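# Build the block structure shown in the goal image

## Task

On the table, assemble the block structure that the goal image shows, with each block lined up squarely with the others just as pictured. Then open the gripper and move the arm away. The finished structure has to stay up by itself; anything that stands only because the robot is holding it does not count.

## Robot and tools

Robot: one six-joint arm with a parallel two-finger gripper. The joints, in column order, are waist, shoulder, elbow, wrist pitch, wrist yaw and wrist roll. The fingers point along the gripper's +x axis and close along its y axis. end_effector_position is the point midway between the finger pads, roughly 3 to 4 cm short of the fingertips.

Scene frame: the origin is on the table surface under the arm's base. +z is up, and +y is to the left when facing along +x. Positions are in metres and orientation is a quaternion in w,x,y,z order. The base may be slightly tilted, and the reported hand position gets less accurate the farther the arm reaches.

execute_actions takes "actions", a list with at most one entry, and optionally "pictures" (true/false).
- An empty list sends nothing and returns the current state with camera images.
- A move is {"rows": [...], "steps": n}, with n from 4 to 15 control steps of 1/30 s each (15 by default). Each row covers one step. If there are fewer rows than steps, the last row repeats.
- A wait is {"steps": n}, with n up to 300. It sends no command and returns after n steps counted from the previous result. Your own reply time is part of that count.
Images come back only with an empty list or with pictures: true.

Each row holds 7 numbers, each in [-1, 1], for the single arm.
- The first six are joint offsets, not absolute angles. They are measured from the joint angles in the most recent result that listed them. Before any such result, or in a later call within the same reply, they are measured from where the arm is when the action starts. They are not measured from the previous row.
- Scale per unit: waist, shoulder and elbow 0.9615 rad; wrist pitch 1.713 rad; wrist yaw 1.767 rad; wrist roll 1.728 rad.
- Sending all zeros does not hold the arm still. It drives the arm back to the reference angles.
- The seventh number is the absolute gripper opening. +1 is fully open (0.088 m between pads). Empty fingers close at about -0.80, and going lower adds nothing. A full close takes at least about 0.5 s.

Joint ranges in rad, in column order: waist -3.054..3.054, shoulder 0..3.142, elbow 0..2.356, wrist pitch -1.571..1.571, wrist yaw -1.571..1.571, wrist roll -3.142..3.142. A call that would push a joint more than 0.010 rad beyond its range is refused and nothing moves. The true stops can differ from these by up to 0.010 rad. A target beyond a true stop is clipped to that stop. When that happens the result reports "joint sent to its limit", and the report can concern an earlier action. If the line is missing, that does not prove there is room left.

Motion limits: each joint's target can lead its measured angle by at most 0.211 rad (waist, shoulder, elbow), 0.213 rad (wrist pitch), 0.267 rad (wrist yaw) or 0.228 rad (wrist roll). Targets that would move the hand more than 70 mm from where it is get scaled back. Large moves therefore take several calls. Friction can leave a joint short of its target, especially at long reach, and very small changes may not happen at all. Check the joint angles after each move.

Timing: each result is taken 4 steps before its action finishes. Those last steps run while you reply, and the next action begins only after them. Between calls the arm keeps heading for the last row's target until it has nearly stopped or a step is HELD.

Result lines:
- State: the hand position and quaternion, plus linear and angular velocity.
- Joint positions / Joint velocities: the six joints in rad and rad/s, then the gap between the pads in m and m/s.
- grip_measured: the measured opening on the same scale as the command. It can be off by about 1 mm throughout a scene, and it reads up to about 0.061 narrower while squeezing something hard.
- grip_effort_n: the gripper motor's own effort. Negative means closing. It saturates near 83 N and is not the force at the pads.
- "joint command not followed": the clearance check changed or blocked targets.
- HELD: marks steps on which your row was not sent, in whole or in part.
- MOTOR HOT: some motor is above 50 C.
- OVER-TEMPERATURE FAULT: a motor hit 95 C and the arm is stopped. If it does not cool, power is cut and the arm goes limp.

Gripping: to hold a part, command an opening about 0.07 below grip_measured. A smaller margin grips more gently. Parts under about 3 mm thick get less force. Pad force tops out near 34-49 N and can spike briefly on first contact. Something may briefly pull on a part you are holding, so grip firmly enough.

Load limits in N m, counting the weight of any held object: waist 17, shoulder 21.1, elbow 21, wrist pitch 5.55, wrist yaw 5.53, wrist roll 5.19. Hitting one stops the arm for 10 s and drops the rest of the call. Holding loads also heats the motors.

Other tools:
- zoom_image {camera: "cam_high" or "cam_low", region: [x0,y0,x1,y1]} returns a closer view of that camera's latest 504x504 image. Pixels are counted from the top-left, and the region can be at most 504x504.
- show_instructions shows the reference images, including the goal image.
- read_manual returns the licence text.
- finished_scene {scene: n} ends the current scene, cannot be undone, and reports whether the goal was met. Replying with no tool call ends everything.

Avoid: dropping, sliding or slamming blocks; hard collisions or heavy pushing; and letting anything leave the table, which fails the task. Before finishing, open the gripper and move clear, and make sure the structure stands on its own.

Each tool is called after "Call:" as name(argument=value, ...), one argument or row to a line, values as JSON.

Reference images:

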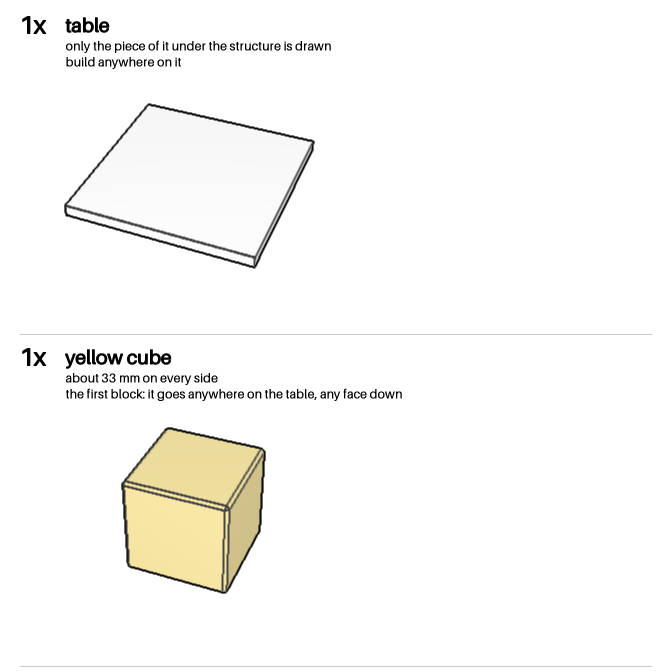

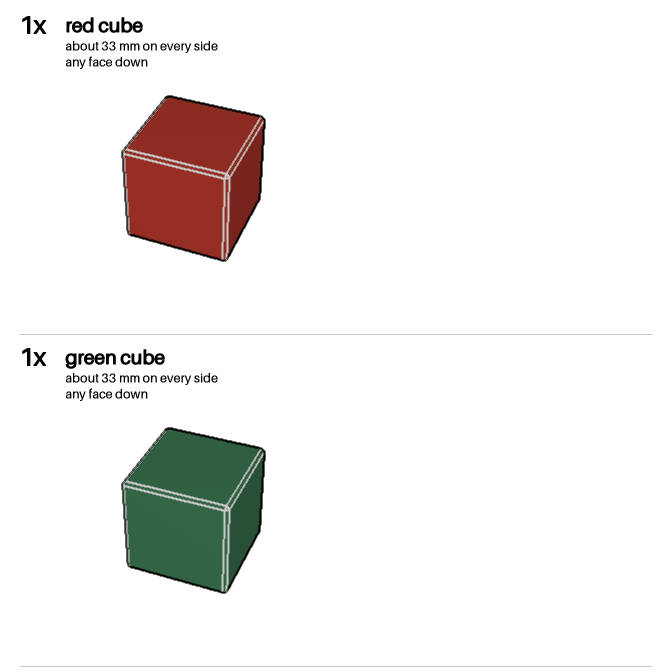

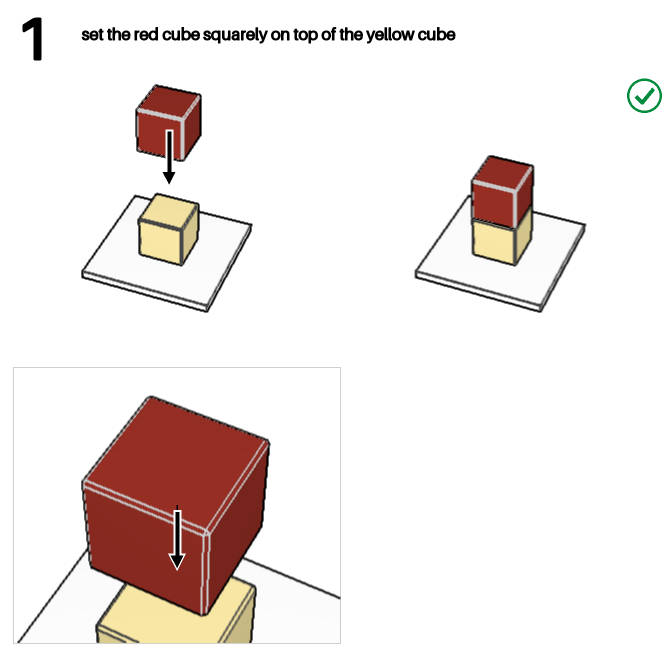

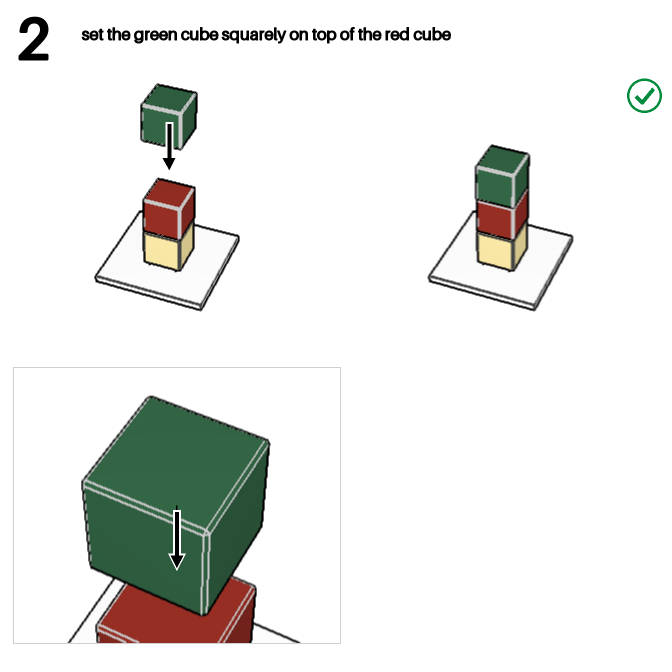

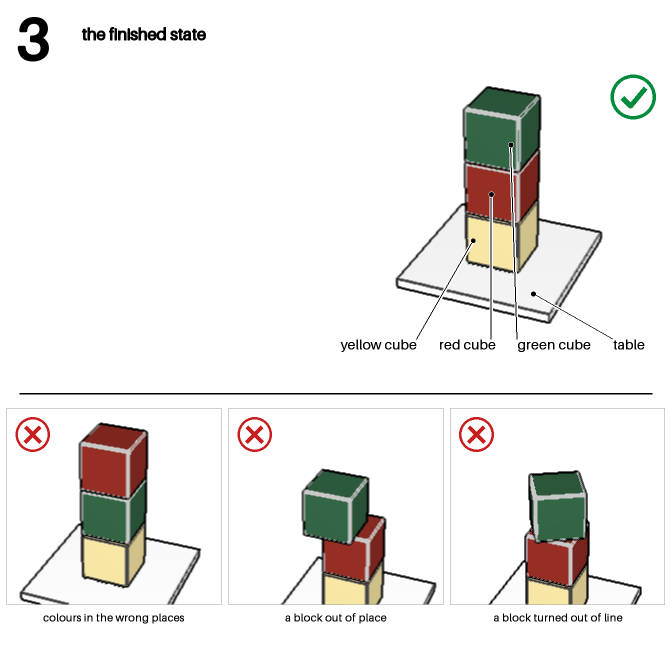

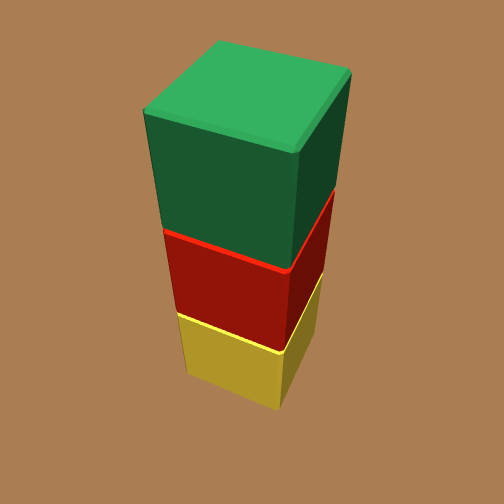

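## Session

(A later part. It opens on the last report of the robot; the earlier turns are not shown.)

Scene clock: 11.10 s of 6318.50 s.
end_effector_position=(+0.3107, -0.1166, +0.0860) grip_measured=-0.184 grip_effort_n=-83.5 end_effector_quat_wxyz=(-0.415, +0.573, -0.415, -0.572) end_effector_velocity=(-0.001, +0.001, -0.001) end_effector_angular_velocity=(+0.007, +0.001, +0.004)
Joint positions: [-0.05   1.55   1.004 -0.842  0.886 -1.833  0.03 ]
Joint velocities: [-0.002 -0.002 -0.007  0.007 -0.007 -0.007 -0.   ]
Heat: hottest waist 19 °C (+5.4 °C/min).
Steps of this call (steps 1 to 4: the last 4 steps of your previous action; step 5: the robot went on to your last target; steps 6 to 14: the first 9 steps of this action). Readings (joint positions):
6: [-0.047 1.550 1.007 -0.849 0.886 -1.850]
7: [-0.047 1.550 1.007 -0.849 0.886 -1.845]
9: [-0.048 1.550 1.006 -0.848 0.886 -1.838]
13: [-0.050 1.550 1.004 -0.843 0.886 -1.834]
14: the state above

Call:
execute_actions(
  actions=[
    {"rows":[[0,0,0,0,0,0,-0.18],[0,0,0,0,0,0,-0.12],[0,0,0,0,0,0,-0.05],[0,0,0,0,0,0,0.08],[0,0,0,0,0,0,0.22],[0,0,0,0,0,0,0.35],[0,0,0,0,0,0,0.43]],"steps":10},
  ],
)

Call:
execute_actions(
  actions=[
    {"rows":[[0.008,0.008,-0.006,0.002,0,0.008,0.43],[0.018,0.019,-0.012,0.004,0.001,0.02,0.43],[0.03,0.031,-0.019,0.006,0.002,0.035,0.43],[0.043,0.044,-0.027,0.008,0.003,0.052,0.43],[0.056,0.058,-0.035,0.011,0.004,0.07,0.43],[0.069,0.071,-0.042,0.013,0.005,0.088,0.43],[0.082,0.084,-0.05,0.015,0.006,0.106,0.43],[0.095,0.097,-0.057,0.018,0.006,0.124,0.43],[0.107,0.11,-0.064,0.02,0.007,0.142,0.43],[0.117,0.12,-0.07,0.022,0.008,0.156,0.43],[0.124,0.127,-0.0746,0.023,0.008,0.166,0.43]],"steps":15},
  ],
)

Call:
execute_actions(
  actions=[
    {"steps":8},
  ],
  pictures=true,
)

Call:
zoom_image(
  camera="cam_high",
  region=[245, 240, 295, 290],
)

Call:
zoom_image(
  camera="cam_low",
  region=[35, 220, 85, 270],
)

Scene clock: 11.87 s of 6318.50 s.
end_effector_position=(+0.3107, -0.1165, +0.0860) grip_measured=+0.070 grip_effort_n=13.7 end_effector_quat_wxyz=(-0.415, +0.573, -0.415, -0.572) end_effector_velocity=(-0.002, +0.000, -0.000) end_effector_angular_velocity=(+0.006, +0.007, +0.011)
Joint positions: [-0.05   1.55   1.003 -0.842  0.886 -1.833  0.042]
Joint velocities: [-0.002 -0.002 -0.002 -0.007 -0.007 -0.007  0.153]
Heat: hottest waist 19 °C (+5.1 °C/min).
Steps of this call (steps 1 to 4: the last 4 steps of your previous action; steps 5 to 15: the robot went on to your last target; steps 16 to 17: nothing new was sent; steps 18 to 23: the first 6 steps of this action). Readings (joint positions):
18: [-0.050 1.550 1.003 -0.842 0.886 -1.833]
19: [-0.050 1.550 1.003 -0.842 0.886 -1.833]
21: [-0.050 1.550 1.003 -0.842 0.886 -1.833]
23: the state above

Scene clock: 12.37 s of 6318.50 s.
end_effector_position=(+0.3043, -0.0736, +0.0836) grip_measured=+0.426 grip_effort_n=13.3 end_effector_quat_wxyz=(-0.438, +0.556, -0.435, -0.557) end_effector_velocity=(-0.049, +0.153, -0.013) end_effector_angular_velocity=(+0.021, +0.050, -0.132)
Joint positions: [ 0.043  1.641  0.954 -0.813  0.892 -1.61   0.06 ]
Joint velocities: [ 0.32   0.335 -0.198  0.066 -0.007  0.696  0.   ]
Heat: hottest waist 20 °C (+9.7 °C/min).
Steps of this call (steps 1 to 4: the last 4 steps of your previous action; steps 5 to 15: the first 11 steps of this action, its rows measured from where the robot was after step 4). Readings (joint positions):
4: [-0.050 1.550 1.003 -0.842 0.886 -1.833]
5: [-0.050 1.550 1.003 -0.842 0.886 -1.832]
6: [-0.049 1.551 1.003 -0.842 0.886 -1.826]
8: [-0.039 1.558 1.000 -0.837 0.887 -1.796]
12: [0.006 1.602 0.977 -0.824 0.890 -1.695]
15: the state above

Scene clock: 12.63 s of 6318.50 s.
end_effector_position=(+0.3009, -0.0631, +0.0826) grip_measured=+0.427 grip_effort_n=13.3 end_effector_quat_wxyz=(-0.442, +0.552, -0.442, -0.552) end_effector_velocity=(-0.003, +0.000, -0.001) end_effector_angular_velocity=(+0.019, +0.012, -0.039)
Joint positions: [ 0.066  1.666  0.939 -0.805  0.896 -1.551  0.06 ]
Joint velocities: [-0.007 -0.007 -0.002 -0.007 -0.022  0.037  0.   ]
Heat: hottest waist 20 °C (+9.5 °C/min).
Kept back: nothing.
Steps of this call (steps 1 to 4: the last 4 steps of your previous action; steps 5 to 8: the robot went on to your last target). Readings (joint positions):
1: [0.053 1.651 0.948 -0.811 0.893 -1.590]
2: [0.059 1.659 0.944 -0.809 0.893 -1.577]
4: [0.066 1.665 0.939 -0.808 0.893 -1.562]
8: the state above

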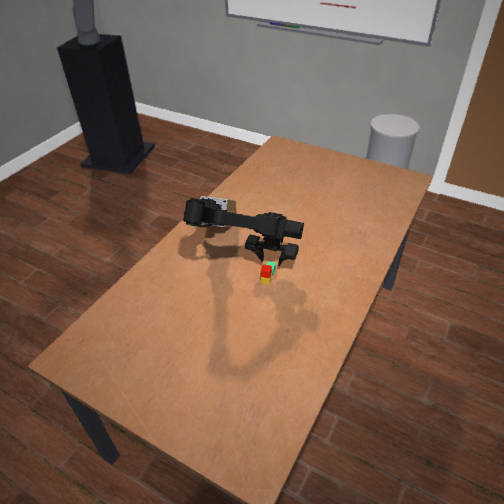

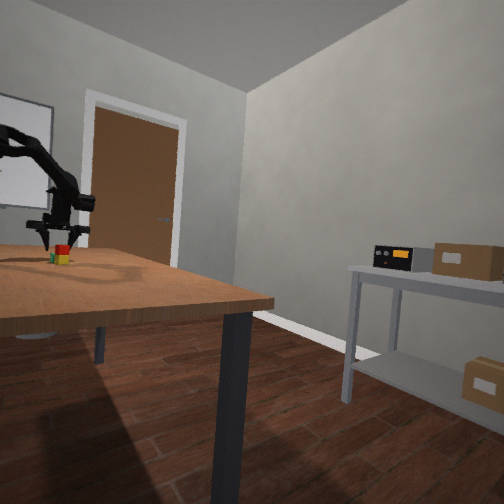

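Region (245, 240, 295, 290) of cam_high's 504x504 image, scaled by 10.080, with more detail than that image has.

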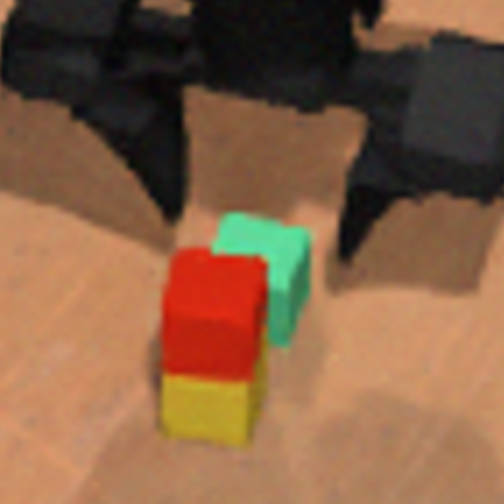

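Region (35, 220, 85, 270) of cam_low's 504x504 image, scaled by 10.080, with more detail than that image has.

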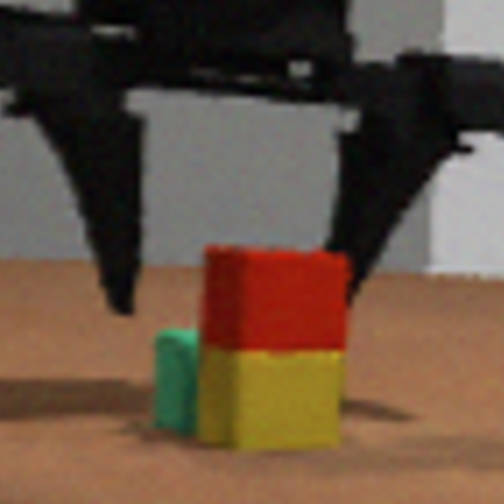

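Call:
execute_actions(
  actions=[
    {"rows":[[-0.008,0.004,-0.008,0.012,0,-0.008,0.4],[-0.019,0.008,-0.016,0.027,-0.002,-0.018,0.37],[-0.032,0.011,-0.026,0.043,-0.003,-0.03,0.34],[-0.045,0.015,-0.037,0.06,-0.004,-0.041,0.3],[-0.058,0.019,-0.047,0.076,-0.005,-0.052,0.3],[-0.071,0.023,-0.058,0.091,-0.0055,-0.063,0.3],[-0.082,0.027,-0.067,0.103,-0.0055,-0.072,0.3],[-0.09,0.029,-0.073,0.11,-0.0055,-0.077,0.3]],"steps":15},
  ],
)

Call:
execute_actions(
  actions=[
    {"rows":[[0,0,0,0.002,0,0,0.18],[0,0,0,0.002,0,0,0.08],[0,0,0,0.002,0,0,0.0],[0,0,0,0.002,0,0,-0.06],[0,0,0,0.002,0,0,-0.1],[0,0,0,0.002,0,0,-0.14],[0,0,0,0.002,0,0,-0.18],[0,0,0,0.002,0,0,-0.22],[0,0,0,0.002,0,0,-0.26]],"steps":15},
  ],
  pictures=true,
)

Call:
zoom_image(
  camera="cam_high",
  region=[245, 240, 295, 290],
)

Scene clock: 13.40 s of 6318.50 s.
end_effector_position=(+0.2999, -0.0635, +0.0549) grip_measured=+0.307 grip_effort_n=-18.4 end_effector_quat_wxyz=(-0.441, +0.551, -0.444, -0.553) end_effector_velocity=(-0.027, +0.002, -0.041) end_effector_angular_velocity=(-0.030, +0.082, +0.086)
Joint positions: [-0.014  1.686  0.879 -0.636  0.891 -1.67   0.054]
Joint velocities: [-0.1    0.046 -0.105  0.139  0.007 -0.139 -0.003]
Heat: hottest waist 20 °C (+9.0 °C/min).
Steps of this call (steps 1 to 12: the robot went on to your last target; steps 13 to 23: the first 11 steps of this action). Readings (joint positions):
13: [0.066 1.666 0.939 -0.803 0.896 -1.549]
14: [0.065 1.666 0.937 -0.795 0.896 -1.555]
16: [0.055 1.666 0.929 -0.758 0.896 -1.581]
20: [0.009 1.677 0.897 -0.668 0.893 -1.646]
23: the state above

Scene clock: 13.90 s of 6318.50 s.
end_effector_position=(+0.3006, -0.0630, +0.0537) grip_measured=-0.183 grip_effort_n=-83.5 end_effector_quat_wxyz=(-0.442, +0.552, -0.443, -0.552) end_effector_velocity=(-0.004, +0.003, +0.001) end_effector_angular_velocity=(+0.021, +0.014, +0.026)
Joint positions: [-0.016  1.687  0.876 -0.622  0.891 -1.679  0.03 ]
Joint velocities: [ 0.002 -0.002 -0.002 -0.022 -0.022 -0.007 -0.   ]
Heat: hottest waist 20 °C (+8.6 °C/min).
Steps of this call (steps 1 to 4: the last 4 steps of your previous action; steps 5 to 15: the first 11 steps of this action, its rows measured from where the robot was after step 4). Readings (joint positions):
4: [-0.017 1.687 0.876 -0.623 0.891 -1.679]
5: [-0.017 1.687 0.876 -0.622 0.891 -1.679]
6: [-0.017 1.687 0.876 -0.622 0.891 -1.679]
8: [-0.017 1.687 0.876 -0.622 0.891 -1.679]
12: [-0.017 1.687 0.876 -0.622 0.891 -1.679]
15: the state above

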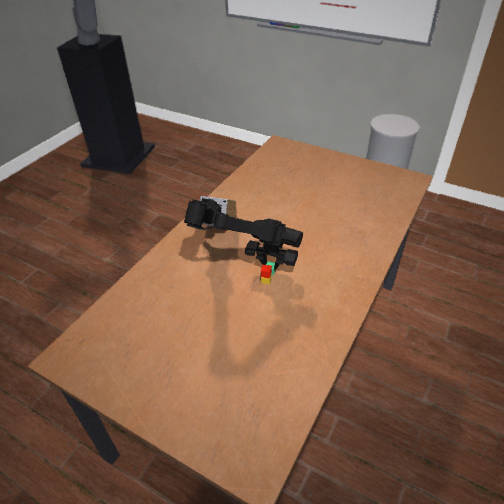

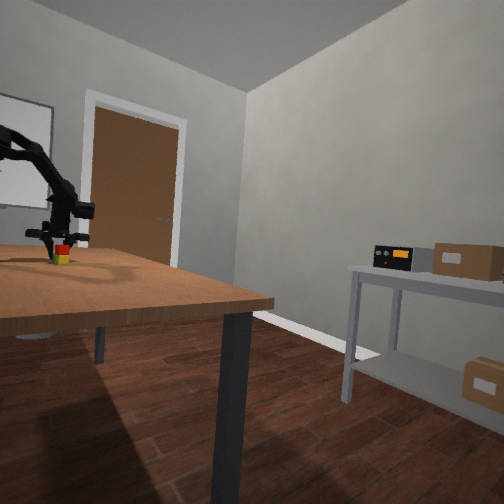

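Region (245, 240, 295, 290) of cam_high's 504x504 image, scaled by 10.080, with more detail than that image has.

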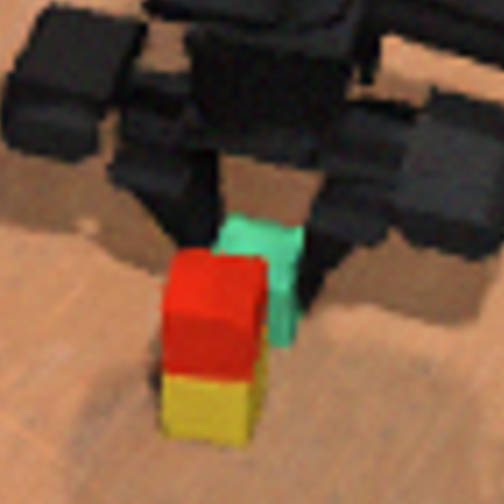

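Call:
execute_actions(
  actions=[
    {"rows":[[0.01,-0.005,0.008,-0.012,0,0.009,-0.26],[0.026,-0.009,0.021,-0.032,0,0.023,-0.26],[0.046,-0.013,0.037,-0.057,0,0.041,-0.26],[0.068,-0.017,0.055,-0.084,0,0.06,-0.26],[0.09,-0.021,0.073,-0.111,0,0.08,-0.26],[0.112,-0.024,0.092,-0.138,0,0.1,-0.26],[0.134,-0.024,0.112,-0.165,0,0.12,-0.26],[0.156,-0.024,0.132,-0.192,0,0.14,-0.26],[0.178,-0.024,0.152,-0.219,0,0.155,-0.26],[0.2,-0.024,0.172,-0.245,0,0.17,-0.26],[0.22,-0.024,0.191,-0.269,0,0.18,-0.26],[0.237,-0.024,0.208,-0.289,0,0.185,-0.26],[0.25,-0.024,0.22,-0.303,0,0.185,-0.26]],"steps":15},
  ],
)

Scene clock: 14.70 s of 6318.50 s.
end_effector_position=(+0.3002, -0.0603, +0.1068) grip_measured=-0.183 grip_effort_n=-83.5 end_effector_quat_wxyz=(-0.438, +0.551, -0.440, -0.557) end_effector_velocity=(+0.014, -0.011, +0.223) end_effector_angular_velocity=(-0.024, -0.069, +0.210)
Joint positions: [ 0.141  1.673  1.005 -0.969  0.891 -1.434  0.03 ]
Joint velocities: [ 0.623 -0.037  0.579 -1.297  0.007  0.711 -0.   ]
Heat: hottest waist 20 °C (+8.2 °C/min).
Steps of this call (steps 1 to 4: the last 4 steps of your previous action; steps 5 to 13: the robot went on to your last target; steps 14 to 24: the first 11 steps of this action). Readings (joint positions):
14: [-0.016 1.687 0.876 -0.622 0.891 -1.678]
15: [-0.014 1.687 0.878 -0.629 0.891 -1.671]
17: [0.002 1.687 0.890 -0.684 0.891 -1.636]
21: [0.077 1.679 0.947 -0.838 0.891 -1.522]
24: the state above

Call:
execute_actions(
  actions=[
    {"rows":[[0.082,-0.016,0.089,-0.1,0,0.036,-0.26],[0.072,-0.025,0.093,-0.099,0.001,0.024,-0.26],[0.058,-0.037,0.098,-0.098,0.001,0.009,-0.26],[0.042,-0.05,0.103,-0.096,0.002,-0.007,-0.26],[0.026,-0.063,0.108,-0.095,0.002,-0.023,-0.26],[0.01,-0.076,0.113,-0.093,0.003,-0.039,-0.26],[-0.006,-0.089,0.118,-0.092,0.003,-0.055,-0.26],[-0.022,-0.101,0.123,-0.09,0.004,-0.071,-0.26],[-0.037,-0.112,0.127,-0.089,0.004,-0.086,-0.26],[-0.05,-0.121,0.13,-0.088,0.005,-0.099,-0.26],[-0.06,-0.126,0.132,-0.087,0.005,-0.108,-0.26],[-0.0675,-0.129,0.133,-0.087,0.005,-0.114,-0.26]],"steps":15},
  ],
)

Call:
execute_actions(
  actions=[
    {"steps":9},
  ],
  pictures=true,
)

Call:
zoom_image(
  camera="cam_high",
  region=[245, 245, 290, 290],
)

Call:
zoom_image(
  camera="cam_low",
  region=[35, 220, 85, 270],
)

Scene clock: 15.33 s of 6318.50 s.
end_effector_position=(+0.3101, -0.1031, +0.1329) grip_measured=-0.183 grip_effort_n=-83.5 end_effector_quat_wxyz=(-0.420, +0.571, -0.415, -0.570) end_effector_velocity=(+0.023, -0.161, -0.019) end_effector_angular_velocity=(-0.032, +0.003, -0.015)
Joint positions: [ 0.117  1.579  1.117 -1.126  0.895 -1.563  0.03 ]
Joint velocities: [-0.418 -0.315  0.134  0.051  0.037 -0.637 -0.   ]
Heat: hottest waist 20 °C (+7.8 °C/min).
Steps of this call (steps 1 to 4: the last 4 steps of your previous action; steps 5 to 8: the robot went on to your last target; steps 9 to 19: the first 11 steps of this action). Readings (joint positions):
9: [0.221 1.667 1.078 -1.132 0.891 -1.365]
10: [0.220 1.666 1.079 -1.134 0.891 -1.369]
12: [0.214 1.659 1.083 -1.134 0.891 -1.396]
16: [0.162 1.616 1.101 -1.133 0.891 -1.489]
19: the state above

Scene clock: 15.63 s of 6318.50 s.
end_effector_position=(+0.3111, -0.1168, +0.1306) grip_measured=-0.183 grip_effort_n=-83.5 end_effector_quat_wxyz=(-0.415, +0.573, -0.415, -0.573) end_effector_velocity=(-0.001, +0.004, -0.001) end_effector_angular_velocity=(+0.021, +0.006, +0.004)
Joint positions: [ 0.079  1.554  1.127 -1.122  0.897 -1.627  0.03 ]
Joint velocities: [-0.002  0.002 -0.002  0.007 -0.022 -0.007 -0.   ]
Heat: hottest waist 20 °C (+7.7 °C/min).
Kept back: nothing.
Steps of this call (steps 1 to 4: the last 4 steps of your previous action; steps 5 to 9: the robot went on to your last target). Readings (joint positions):
1: [0.104 1.569 1.121 -1.124 0.896 -1.583]
2: [0.093 1.562 1.124 -1.123 0.896 -1.598]
4: [0.082 1.555 1.127 -1.122 0.897 -1.614]
8: [0.079 1.554 1.127 -1.122 0.897 -1.626]
9: the state above

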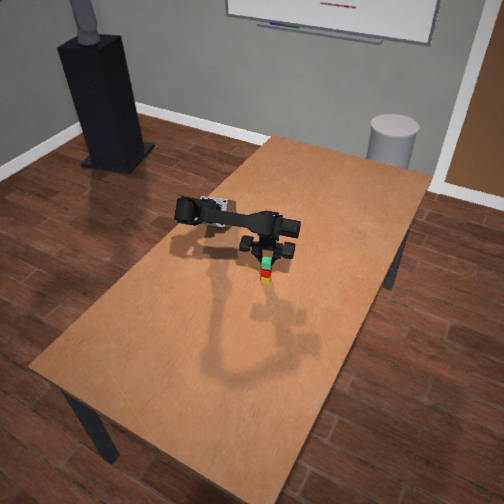

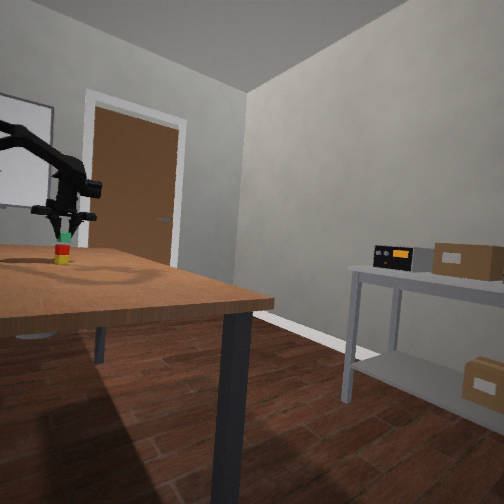

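Region (245, 245, 290, 290) of cam_high's 504x504 image, scaled by 11.200, with more detail than that image has.

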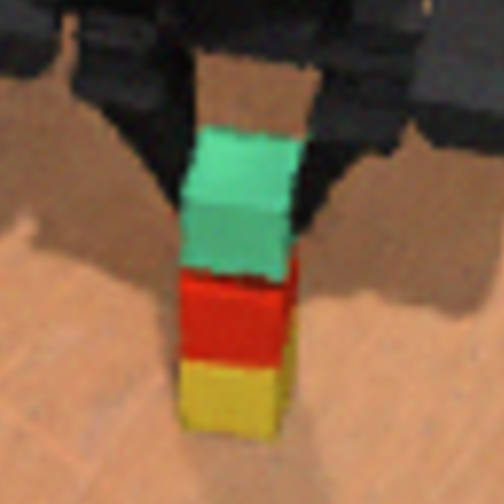

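Region (35, 220, 85, 270) of cam_low's 504x504 image, scaled by 10.080, with more detail than that image has.

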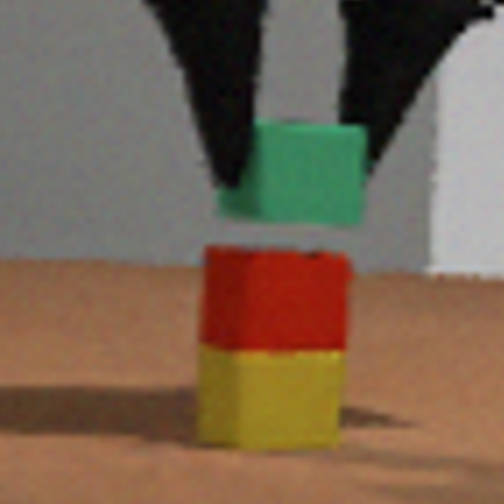

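Call:
execute_actions(
  actions=[
    {"rows":[[-0.004,-0.004,-0.01,0.006,0,-0.004,-0.26],[-0.008,-0.007,-0.017,0.011,0,-0.008,-0.26],[-0.012,-0.009,-0.024,0.017,0,-0.012,-0.26],[-0.016,-0.011,-0.031,0.022,0,-0.015,-0.26],[-0.02,-0.012,-0.036,0.027,0,-0.018,-0.26],[-0.0225,-0.012,-0.04,0.0295,0,-0.02,-0.26]],"steps":15},
  ],
  pictures=true,
)

Call:
zoom_image(
  camera="cam_high",
  region=[248, 250, 288, 290],
)

Call:
zoom_image(
  camera="cam_low",
  region=[42, 228, 82, 268],
)

Scene clock: 16.30 s of 6318.50 s.
end_effector_position=(+0.3092, -0.1153, +0.1229) grip_measured=-0.183 grip_effort_n=-83.5 end_effector_quat_wxyz=(-0.413, +0.573, -0.414, -0.574) end_effector_velocity=(-0.003, +0.001, -0.001) end_effector_angular_velocity=(+0.021, +0.006, -0.003)
Joint positions: [ 0.061  1.55   1.098 -1.077  0.897 -1.657  0.03 ]
Joint velocities: [-0.007 -0.012 -0.012  0.007 -0.022 -0.007  0.   ]
Heat: hottest waist 20 °C (+7.4 °C/min).
Steps of this call (steps 1 to 9: the robot went on to your last target; steps 10 to 20: the first 11 steps of this action). Readings (joint positions):
10: [0.079 1.554 1.127 -1.121 0.897 -1.629]
11: [0.079 1.554 1.127 -1.117 0.897 -1.630]
13: [0.076 1.553 1.121 -1.104 0.897 -1.638]
17: [0.064 1.550 1.102 -1.082 0.897 -1.653]
20: the state above

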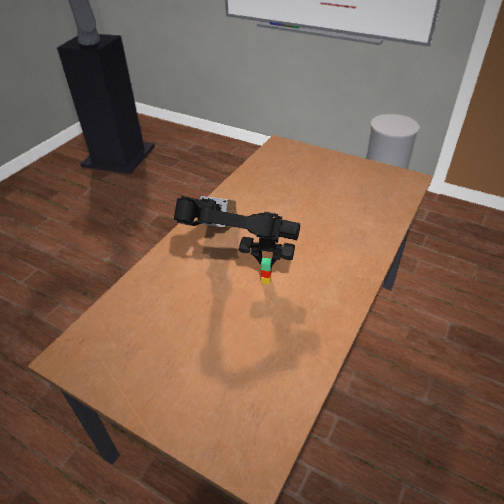

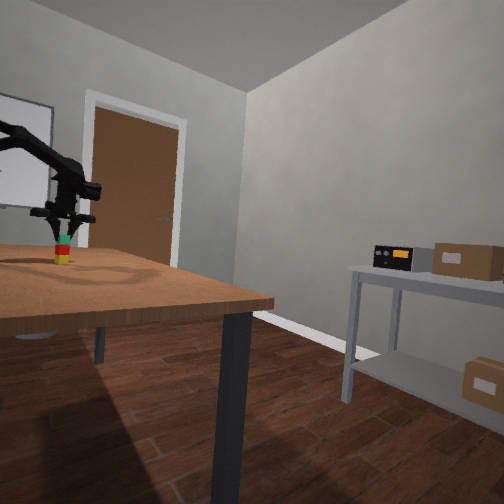

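Region (248, 250, 288, 290) of cam_high's 504x504 image, scaled by 12.600, with more detail than that image has.

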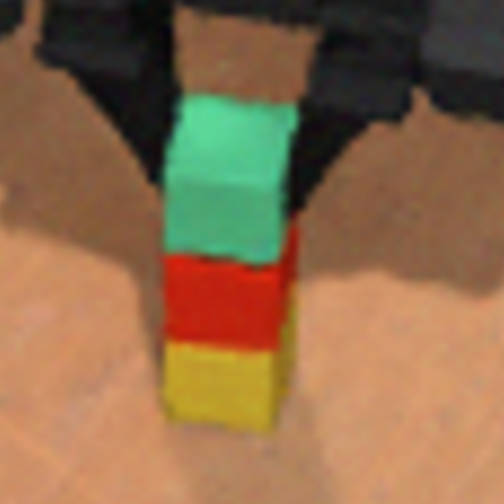

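Region (42, 228, 82, 268) of cam_low's 504x504 image, scaled by 12.600, with more detail than that image has.

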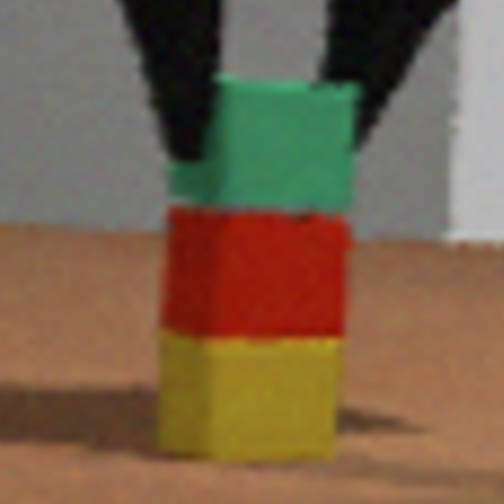

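Call:
execute_actions(
  actions=[
    {"rows":[[-0.005,-0.002,-0.009,0.004,0,-0.003,-0.26],[-0.008,-0.002,-0.012,0.007,0,-0.005,-0.26],[-0.0105,-0.002,-0.0145,0.009,0,-0.007,-0.26]],"steps":12},
  ],
)

Scene clock: 16.73 s of 6318.50 s.
end_effector_position=(+0.3089, -0.1154, +0.1207) grip_measured=-0.183 grip_effort_n=-83.5 end_effector_quat_wxyz=(-0.413, +0.573, -0.415, -0.574) end_effector_velocity=(-0.002, +0.003, -0.002) end_effector_angular_velocity=(+0.020, +0.009, +0.001)
Joint positions: [ 0.055  1.55   1.092 -1.066  0.897 -1.665  0.03 ]
Joint velocities: [-0.007 -0.002 -0.007  0.007 -0.022 -0.007  0.   ]
Heat: hottest waist 20 °C (+7.2 °C/min).
Steps of this call (steps 1 to 4: the last 4 steps of your previous action; step 5: the robot went on to your last target; steps 6 to 13: the first 8 steps of this action). Readings (joint positions):
6: [0.061 1.550 1.097 -1.074 0.897 -1.658]
7: [0.061 1.550 1.097 -1.073 0.897 -1.659]
9: [0.058 1.550 1.095 -1.069 0.897 -1.662]
13: the state above

Call:
execute_actions(
  actions=[
    {"rows":[[0,0,0,0,0,0,-0.18],[0,0,0,0,0,0,-0.12],[0,0,0,0,0,0,-0.05],[0,0,0,0,0,0,0.1],[0,0,0,0,0,0,0.3],[0,0,0,0,0,0,0.5],[0,0,0,0,0,0,0.6]],"steps":9},
  ],
)

Call:
execute_actions(
  actions=[
    {"rows":[[0.01,0,0.011,-0.012,0,0.008,0.6],[0.025,0,0.027,-0.03,0,0.02,0.6],[0.045,0,0.048,-0.055,0,0.038,0.6],[0.065,0,0.07,-0.08,0,0.055,0.6],[0.085,0,0.092,-0.105,0,0.073,0.6],[0.105,0,0.114,-0.13,0,0.09,0.6],[0.13,0,0.136,-0.155,0,0.107,0.6],[0.16,0,0.158,-0.18,0,0.124,0.6],[0.19,0,0.178,-0.2,0,0.14,0.6],[0.22,0,0.192,-0.216,0,0.15,0.6],[0.25,0,0.2,-0.225,0,0.155,0.6],[0.28,0,0.2,-0.225,0,0.155,0.6],[0.31,0,0.2,-0.225,0,0.155,0.6],[0.33,0,0.2,-0.225,0,0.155,0.6],[0.34,0,0.2,-0.225,0,0.155,0.6]],"steps":15},
  ],
)

Call:
execute_actions(
  actions=[
    {"steps":9},
  ],
  pictures=true,
)

Call:
zoom_image(
  camera="cam_high",
  region=[240, 230, 300, 290],
)

Call:
zoom_image(
  camera="cam_low",
  region=[42, 228, 82, 268],
)

Scene clock: 17.23 s of 6318.50 s.
end_effector_position=(+0.3091, -0.1154, +0.1207) grip_measured=-0.009 grip_effort_n=13.7 end_effector_quat_wxyz=(-0.413, +0.573, -0.414, -0.574) end_effector_velocity=(+0.001, -0.002, +0.000) end_effector_angular_velocity=(-0.006, -0.007, +0.011)
Joint positions: [ 0.055  1.55   1.092 -1.065  0.897 -1.666  0.039]
Joint velocities: [-0.002 -0.007 -0.002  0.007  0.007 -0.022  0.172]
Heat: hottest waist 20 °C (+7.0 °C/min).
Steps of this call (steps 1 to 4: the last 4 steps of your previous action; steps 5 to 10: the robot went on to your last target; steps 11 to 15: the first 5 steps of this action). Readings (joint positions):
11: [0.055 1.550 1.092 -1.065 0.897 -1.666]
12: [0.055 1.550 1.092 -1.065 0.897 -1.666]
14: [0.055 1.550 1.092 -1.065 0.897 -1.666]
15: the state above

Scene clock: 17.73 s of 6318.50 s.
end_effector_position=(+0.3072, -0.1194, +0.1778) grip_measured=+0.595 grip_effort_n=13.3 end_effector_quat_wxyz=(-0.417, +0.583, -0.403, -0.569) end_effector_velocity=(+0.018, +0.045, +0.245) end_effector_angular_velocity=(+0.131, -0.446, +0.210)
Joint positions: [ 0.22   1.55   1.242 -1.376  0.897 -1.449  0.068]
Joint velocities: [ 0.838 -0.002  0.476 -0.784 -0.022  0.549  0.001]
Heat: hottest waist 20 °C (+6.8 °C/min).
Steps of this call (steps 1 to 4: the last 4 steps of your previous action; steps 5 to 15: the first 11 steps of this action, its rows measured from where the robot was after step 4). Readings (joint positions):
4: [0.055 1.550 1.092 -1.065 0.897 -1.666]
5: [0.055 1.550 1.092 -1.066 0.897 -1.665]
6: [0.057 1.550 1.094 -1.075 0.897 -1.658]
8: [0.073 1.550 1.110 -1.124 0.897 -1.626]
12: [0.144 1.550 1.183 -1.267 0.897 -1.525]
15: the state above

Scene clock: 18.03 s of 6318.50 s.
end_effector_position=(+0.3071, -0.1008, +0.2152) grip_measured=+0.597 grip_effort_n=13.3 end_effector_quat_wxyz=(-0.421, +0.620, -0.352, -0.561) end_effector_velocity=(-0.005, +0.003, +0.002) end_effector_angular_velocity=(+0.028, +0.021, +0.011)
Joint positions: [ 0.378  1.55   1.275 -1.445  0.897 -1.402  0.068]
Joint velocities: [ 0.007 -0.002  0.007 -0.022 -0.037  0.007 -0.   ]
Heat: hottest waist 20 °C (+6.7 °C/min).
Kept back: nothing.
Steps of this call (steps 1 to 4: the last 4 steps of your previous action; steps 5 to 9: the robot went on to your last target). Readings (joint positions):
1: [0.249 1.550 1.255 -1.399 0.897 -1.434]
2: [0.278 1.550 1.265 -1.414 0.897 -1.423]
4: [0.332 1.550 1.274 -1.431 0.897 -1.411]
8: [0.377 1.550 1.275 -1.444 0.897 -1.403]
9: the state above

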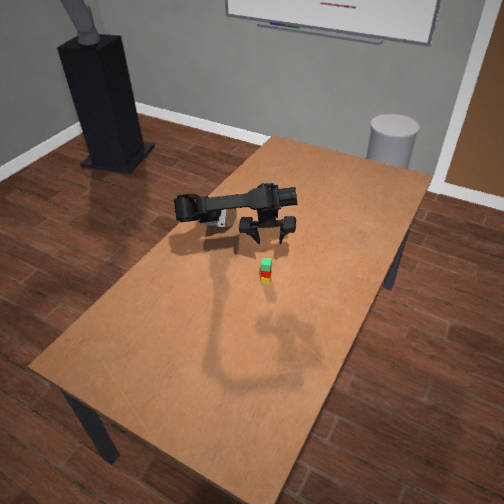

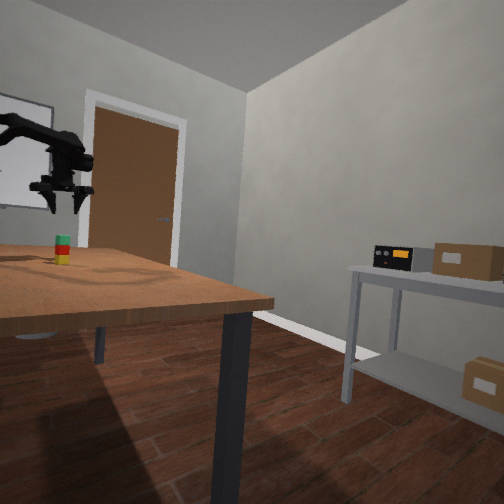

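Region (240, 230, 300, 290) of cam_high's 504x504 image, scaled by 8.400, with more detail than that image has.

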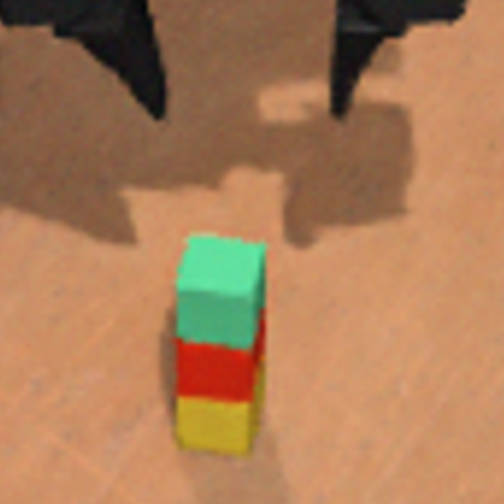

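Region (42, 228, 82, 268) of cam_low's 504x504 image, scaled by 12.600, with more detail than that image has.

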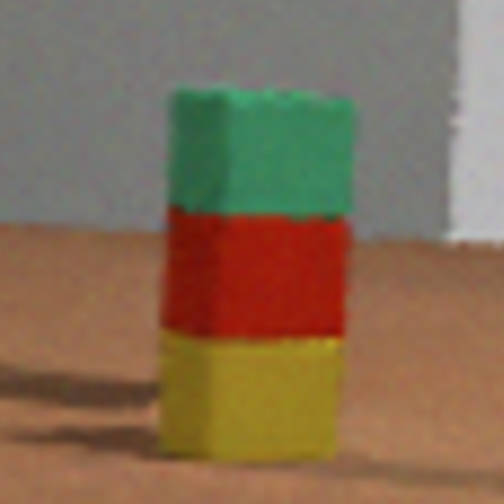

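Moving a little further clear, then finishing.

Call:
execute_actions(
  actions=[
    {"rows":[[0.03,-0.01,0,0,0,0,0.6],[0.07,-0.03,0,0,0,0,0.6],[0.12,-0.05,0,0,0,0,0.6],[0.17,-0.07,0,0,0,0,0.6],[0.22,-0.09,0,0,0,0,0.6],[0.26,-0.11,0,0,0,0,0.6],[0.29,-0.12,0,0,0,0,0.6]],"steps":15},
  ],
)

Call:
finished_scene(
  scene=1,
)

Scene clock: 18.63 s of 6318.50 s.
end_effector_position=(+0.2931, -0.0819, +0.2823) grip_measured=+0.597 grip_effort_n=13.3 end_effector_quat_wxyz=(-0.474, +0.673, -0.235, -0.517) end_effector_velocity=(-0.015, -0.009, +0.029) end_effector_angular_velocity=(+0.101, -0.097, +0.007)
Joint positions: [ 0.648  1.437  1.275 -1.447  0.897 -1.401  0.068]
Joint velocities: [ 0.105 -0.11   0.002 -0.022 -0.022  0.007 -0.   ]
Heat: hottest waist 20 °C (+6.4 °C/min).
Steps of this call (steps 1 to 7: the robot went on to your last target; steps 8 to 18: the first 11 steps of this action). Readings (joint positions):
8: [0.379 1.550 1.275 -1.447 0.897 -1.401]
9: [0.387 1.547 1.275 -1.447 0.897 -1.401]
11: [0.434 1.533 1.275 -1.447 0.897 -1.401]
15: [0.599 1.467 1.275 -1.447 0.897 -1.401]
18: the state above

The scene is finished: the task was done.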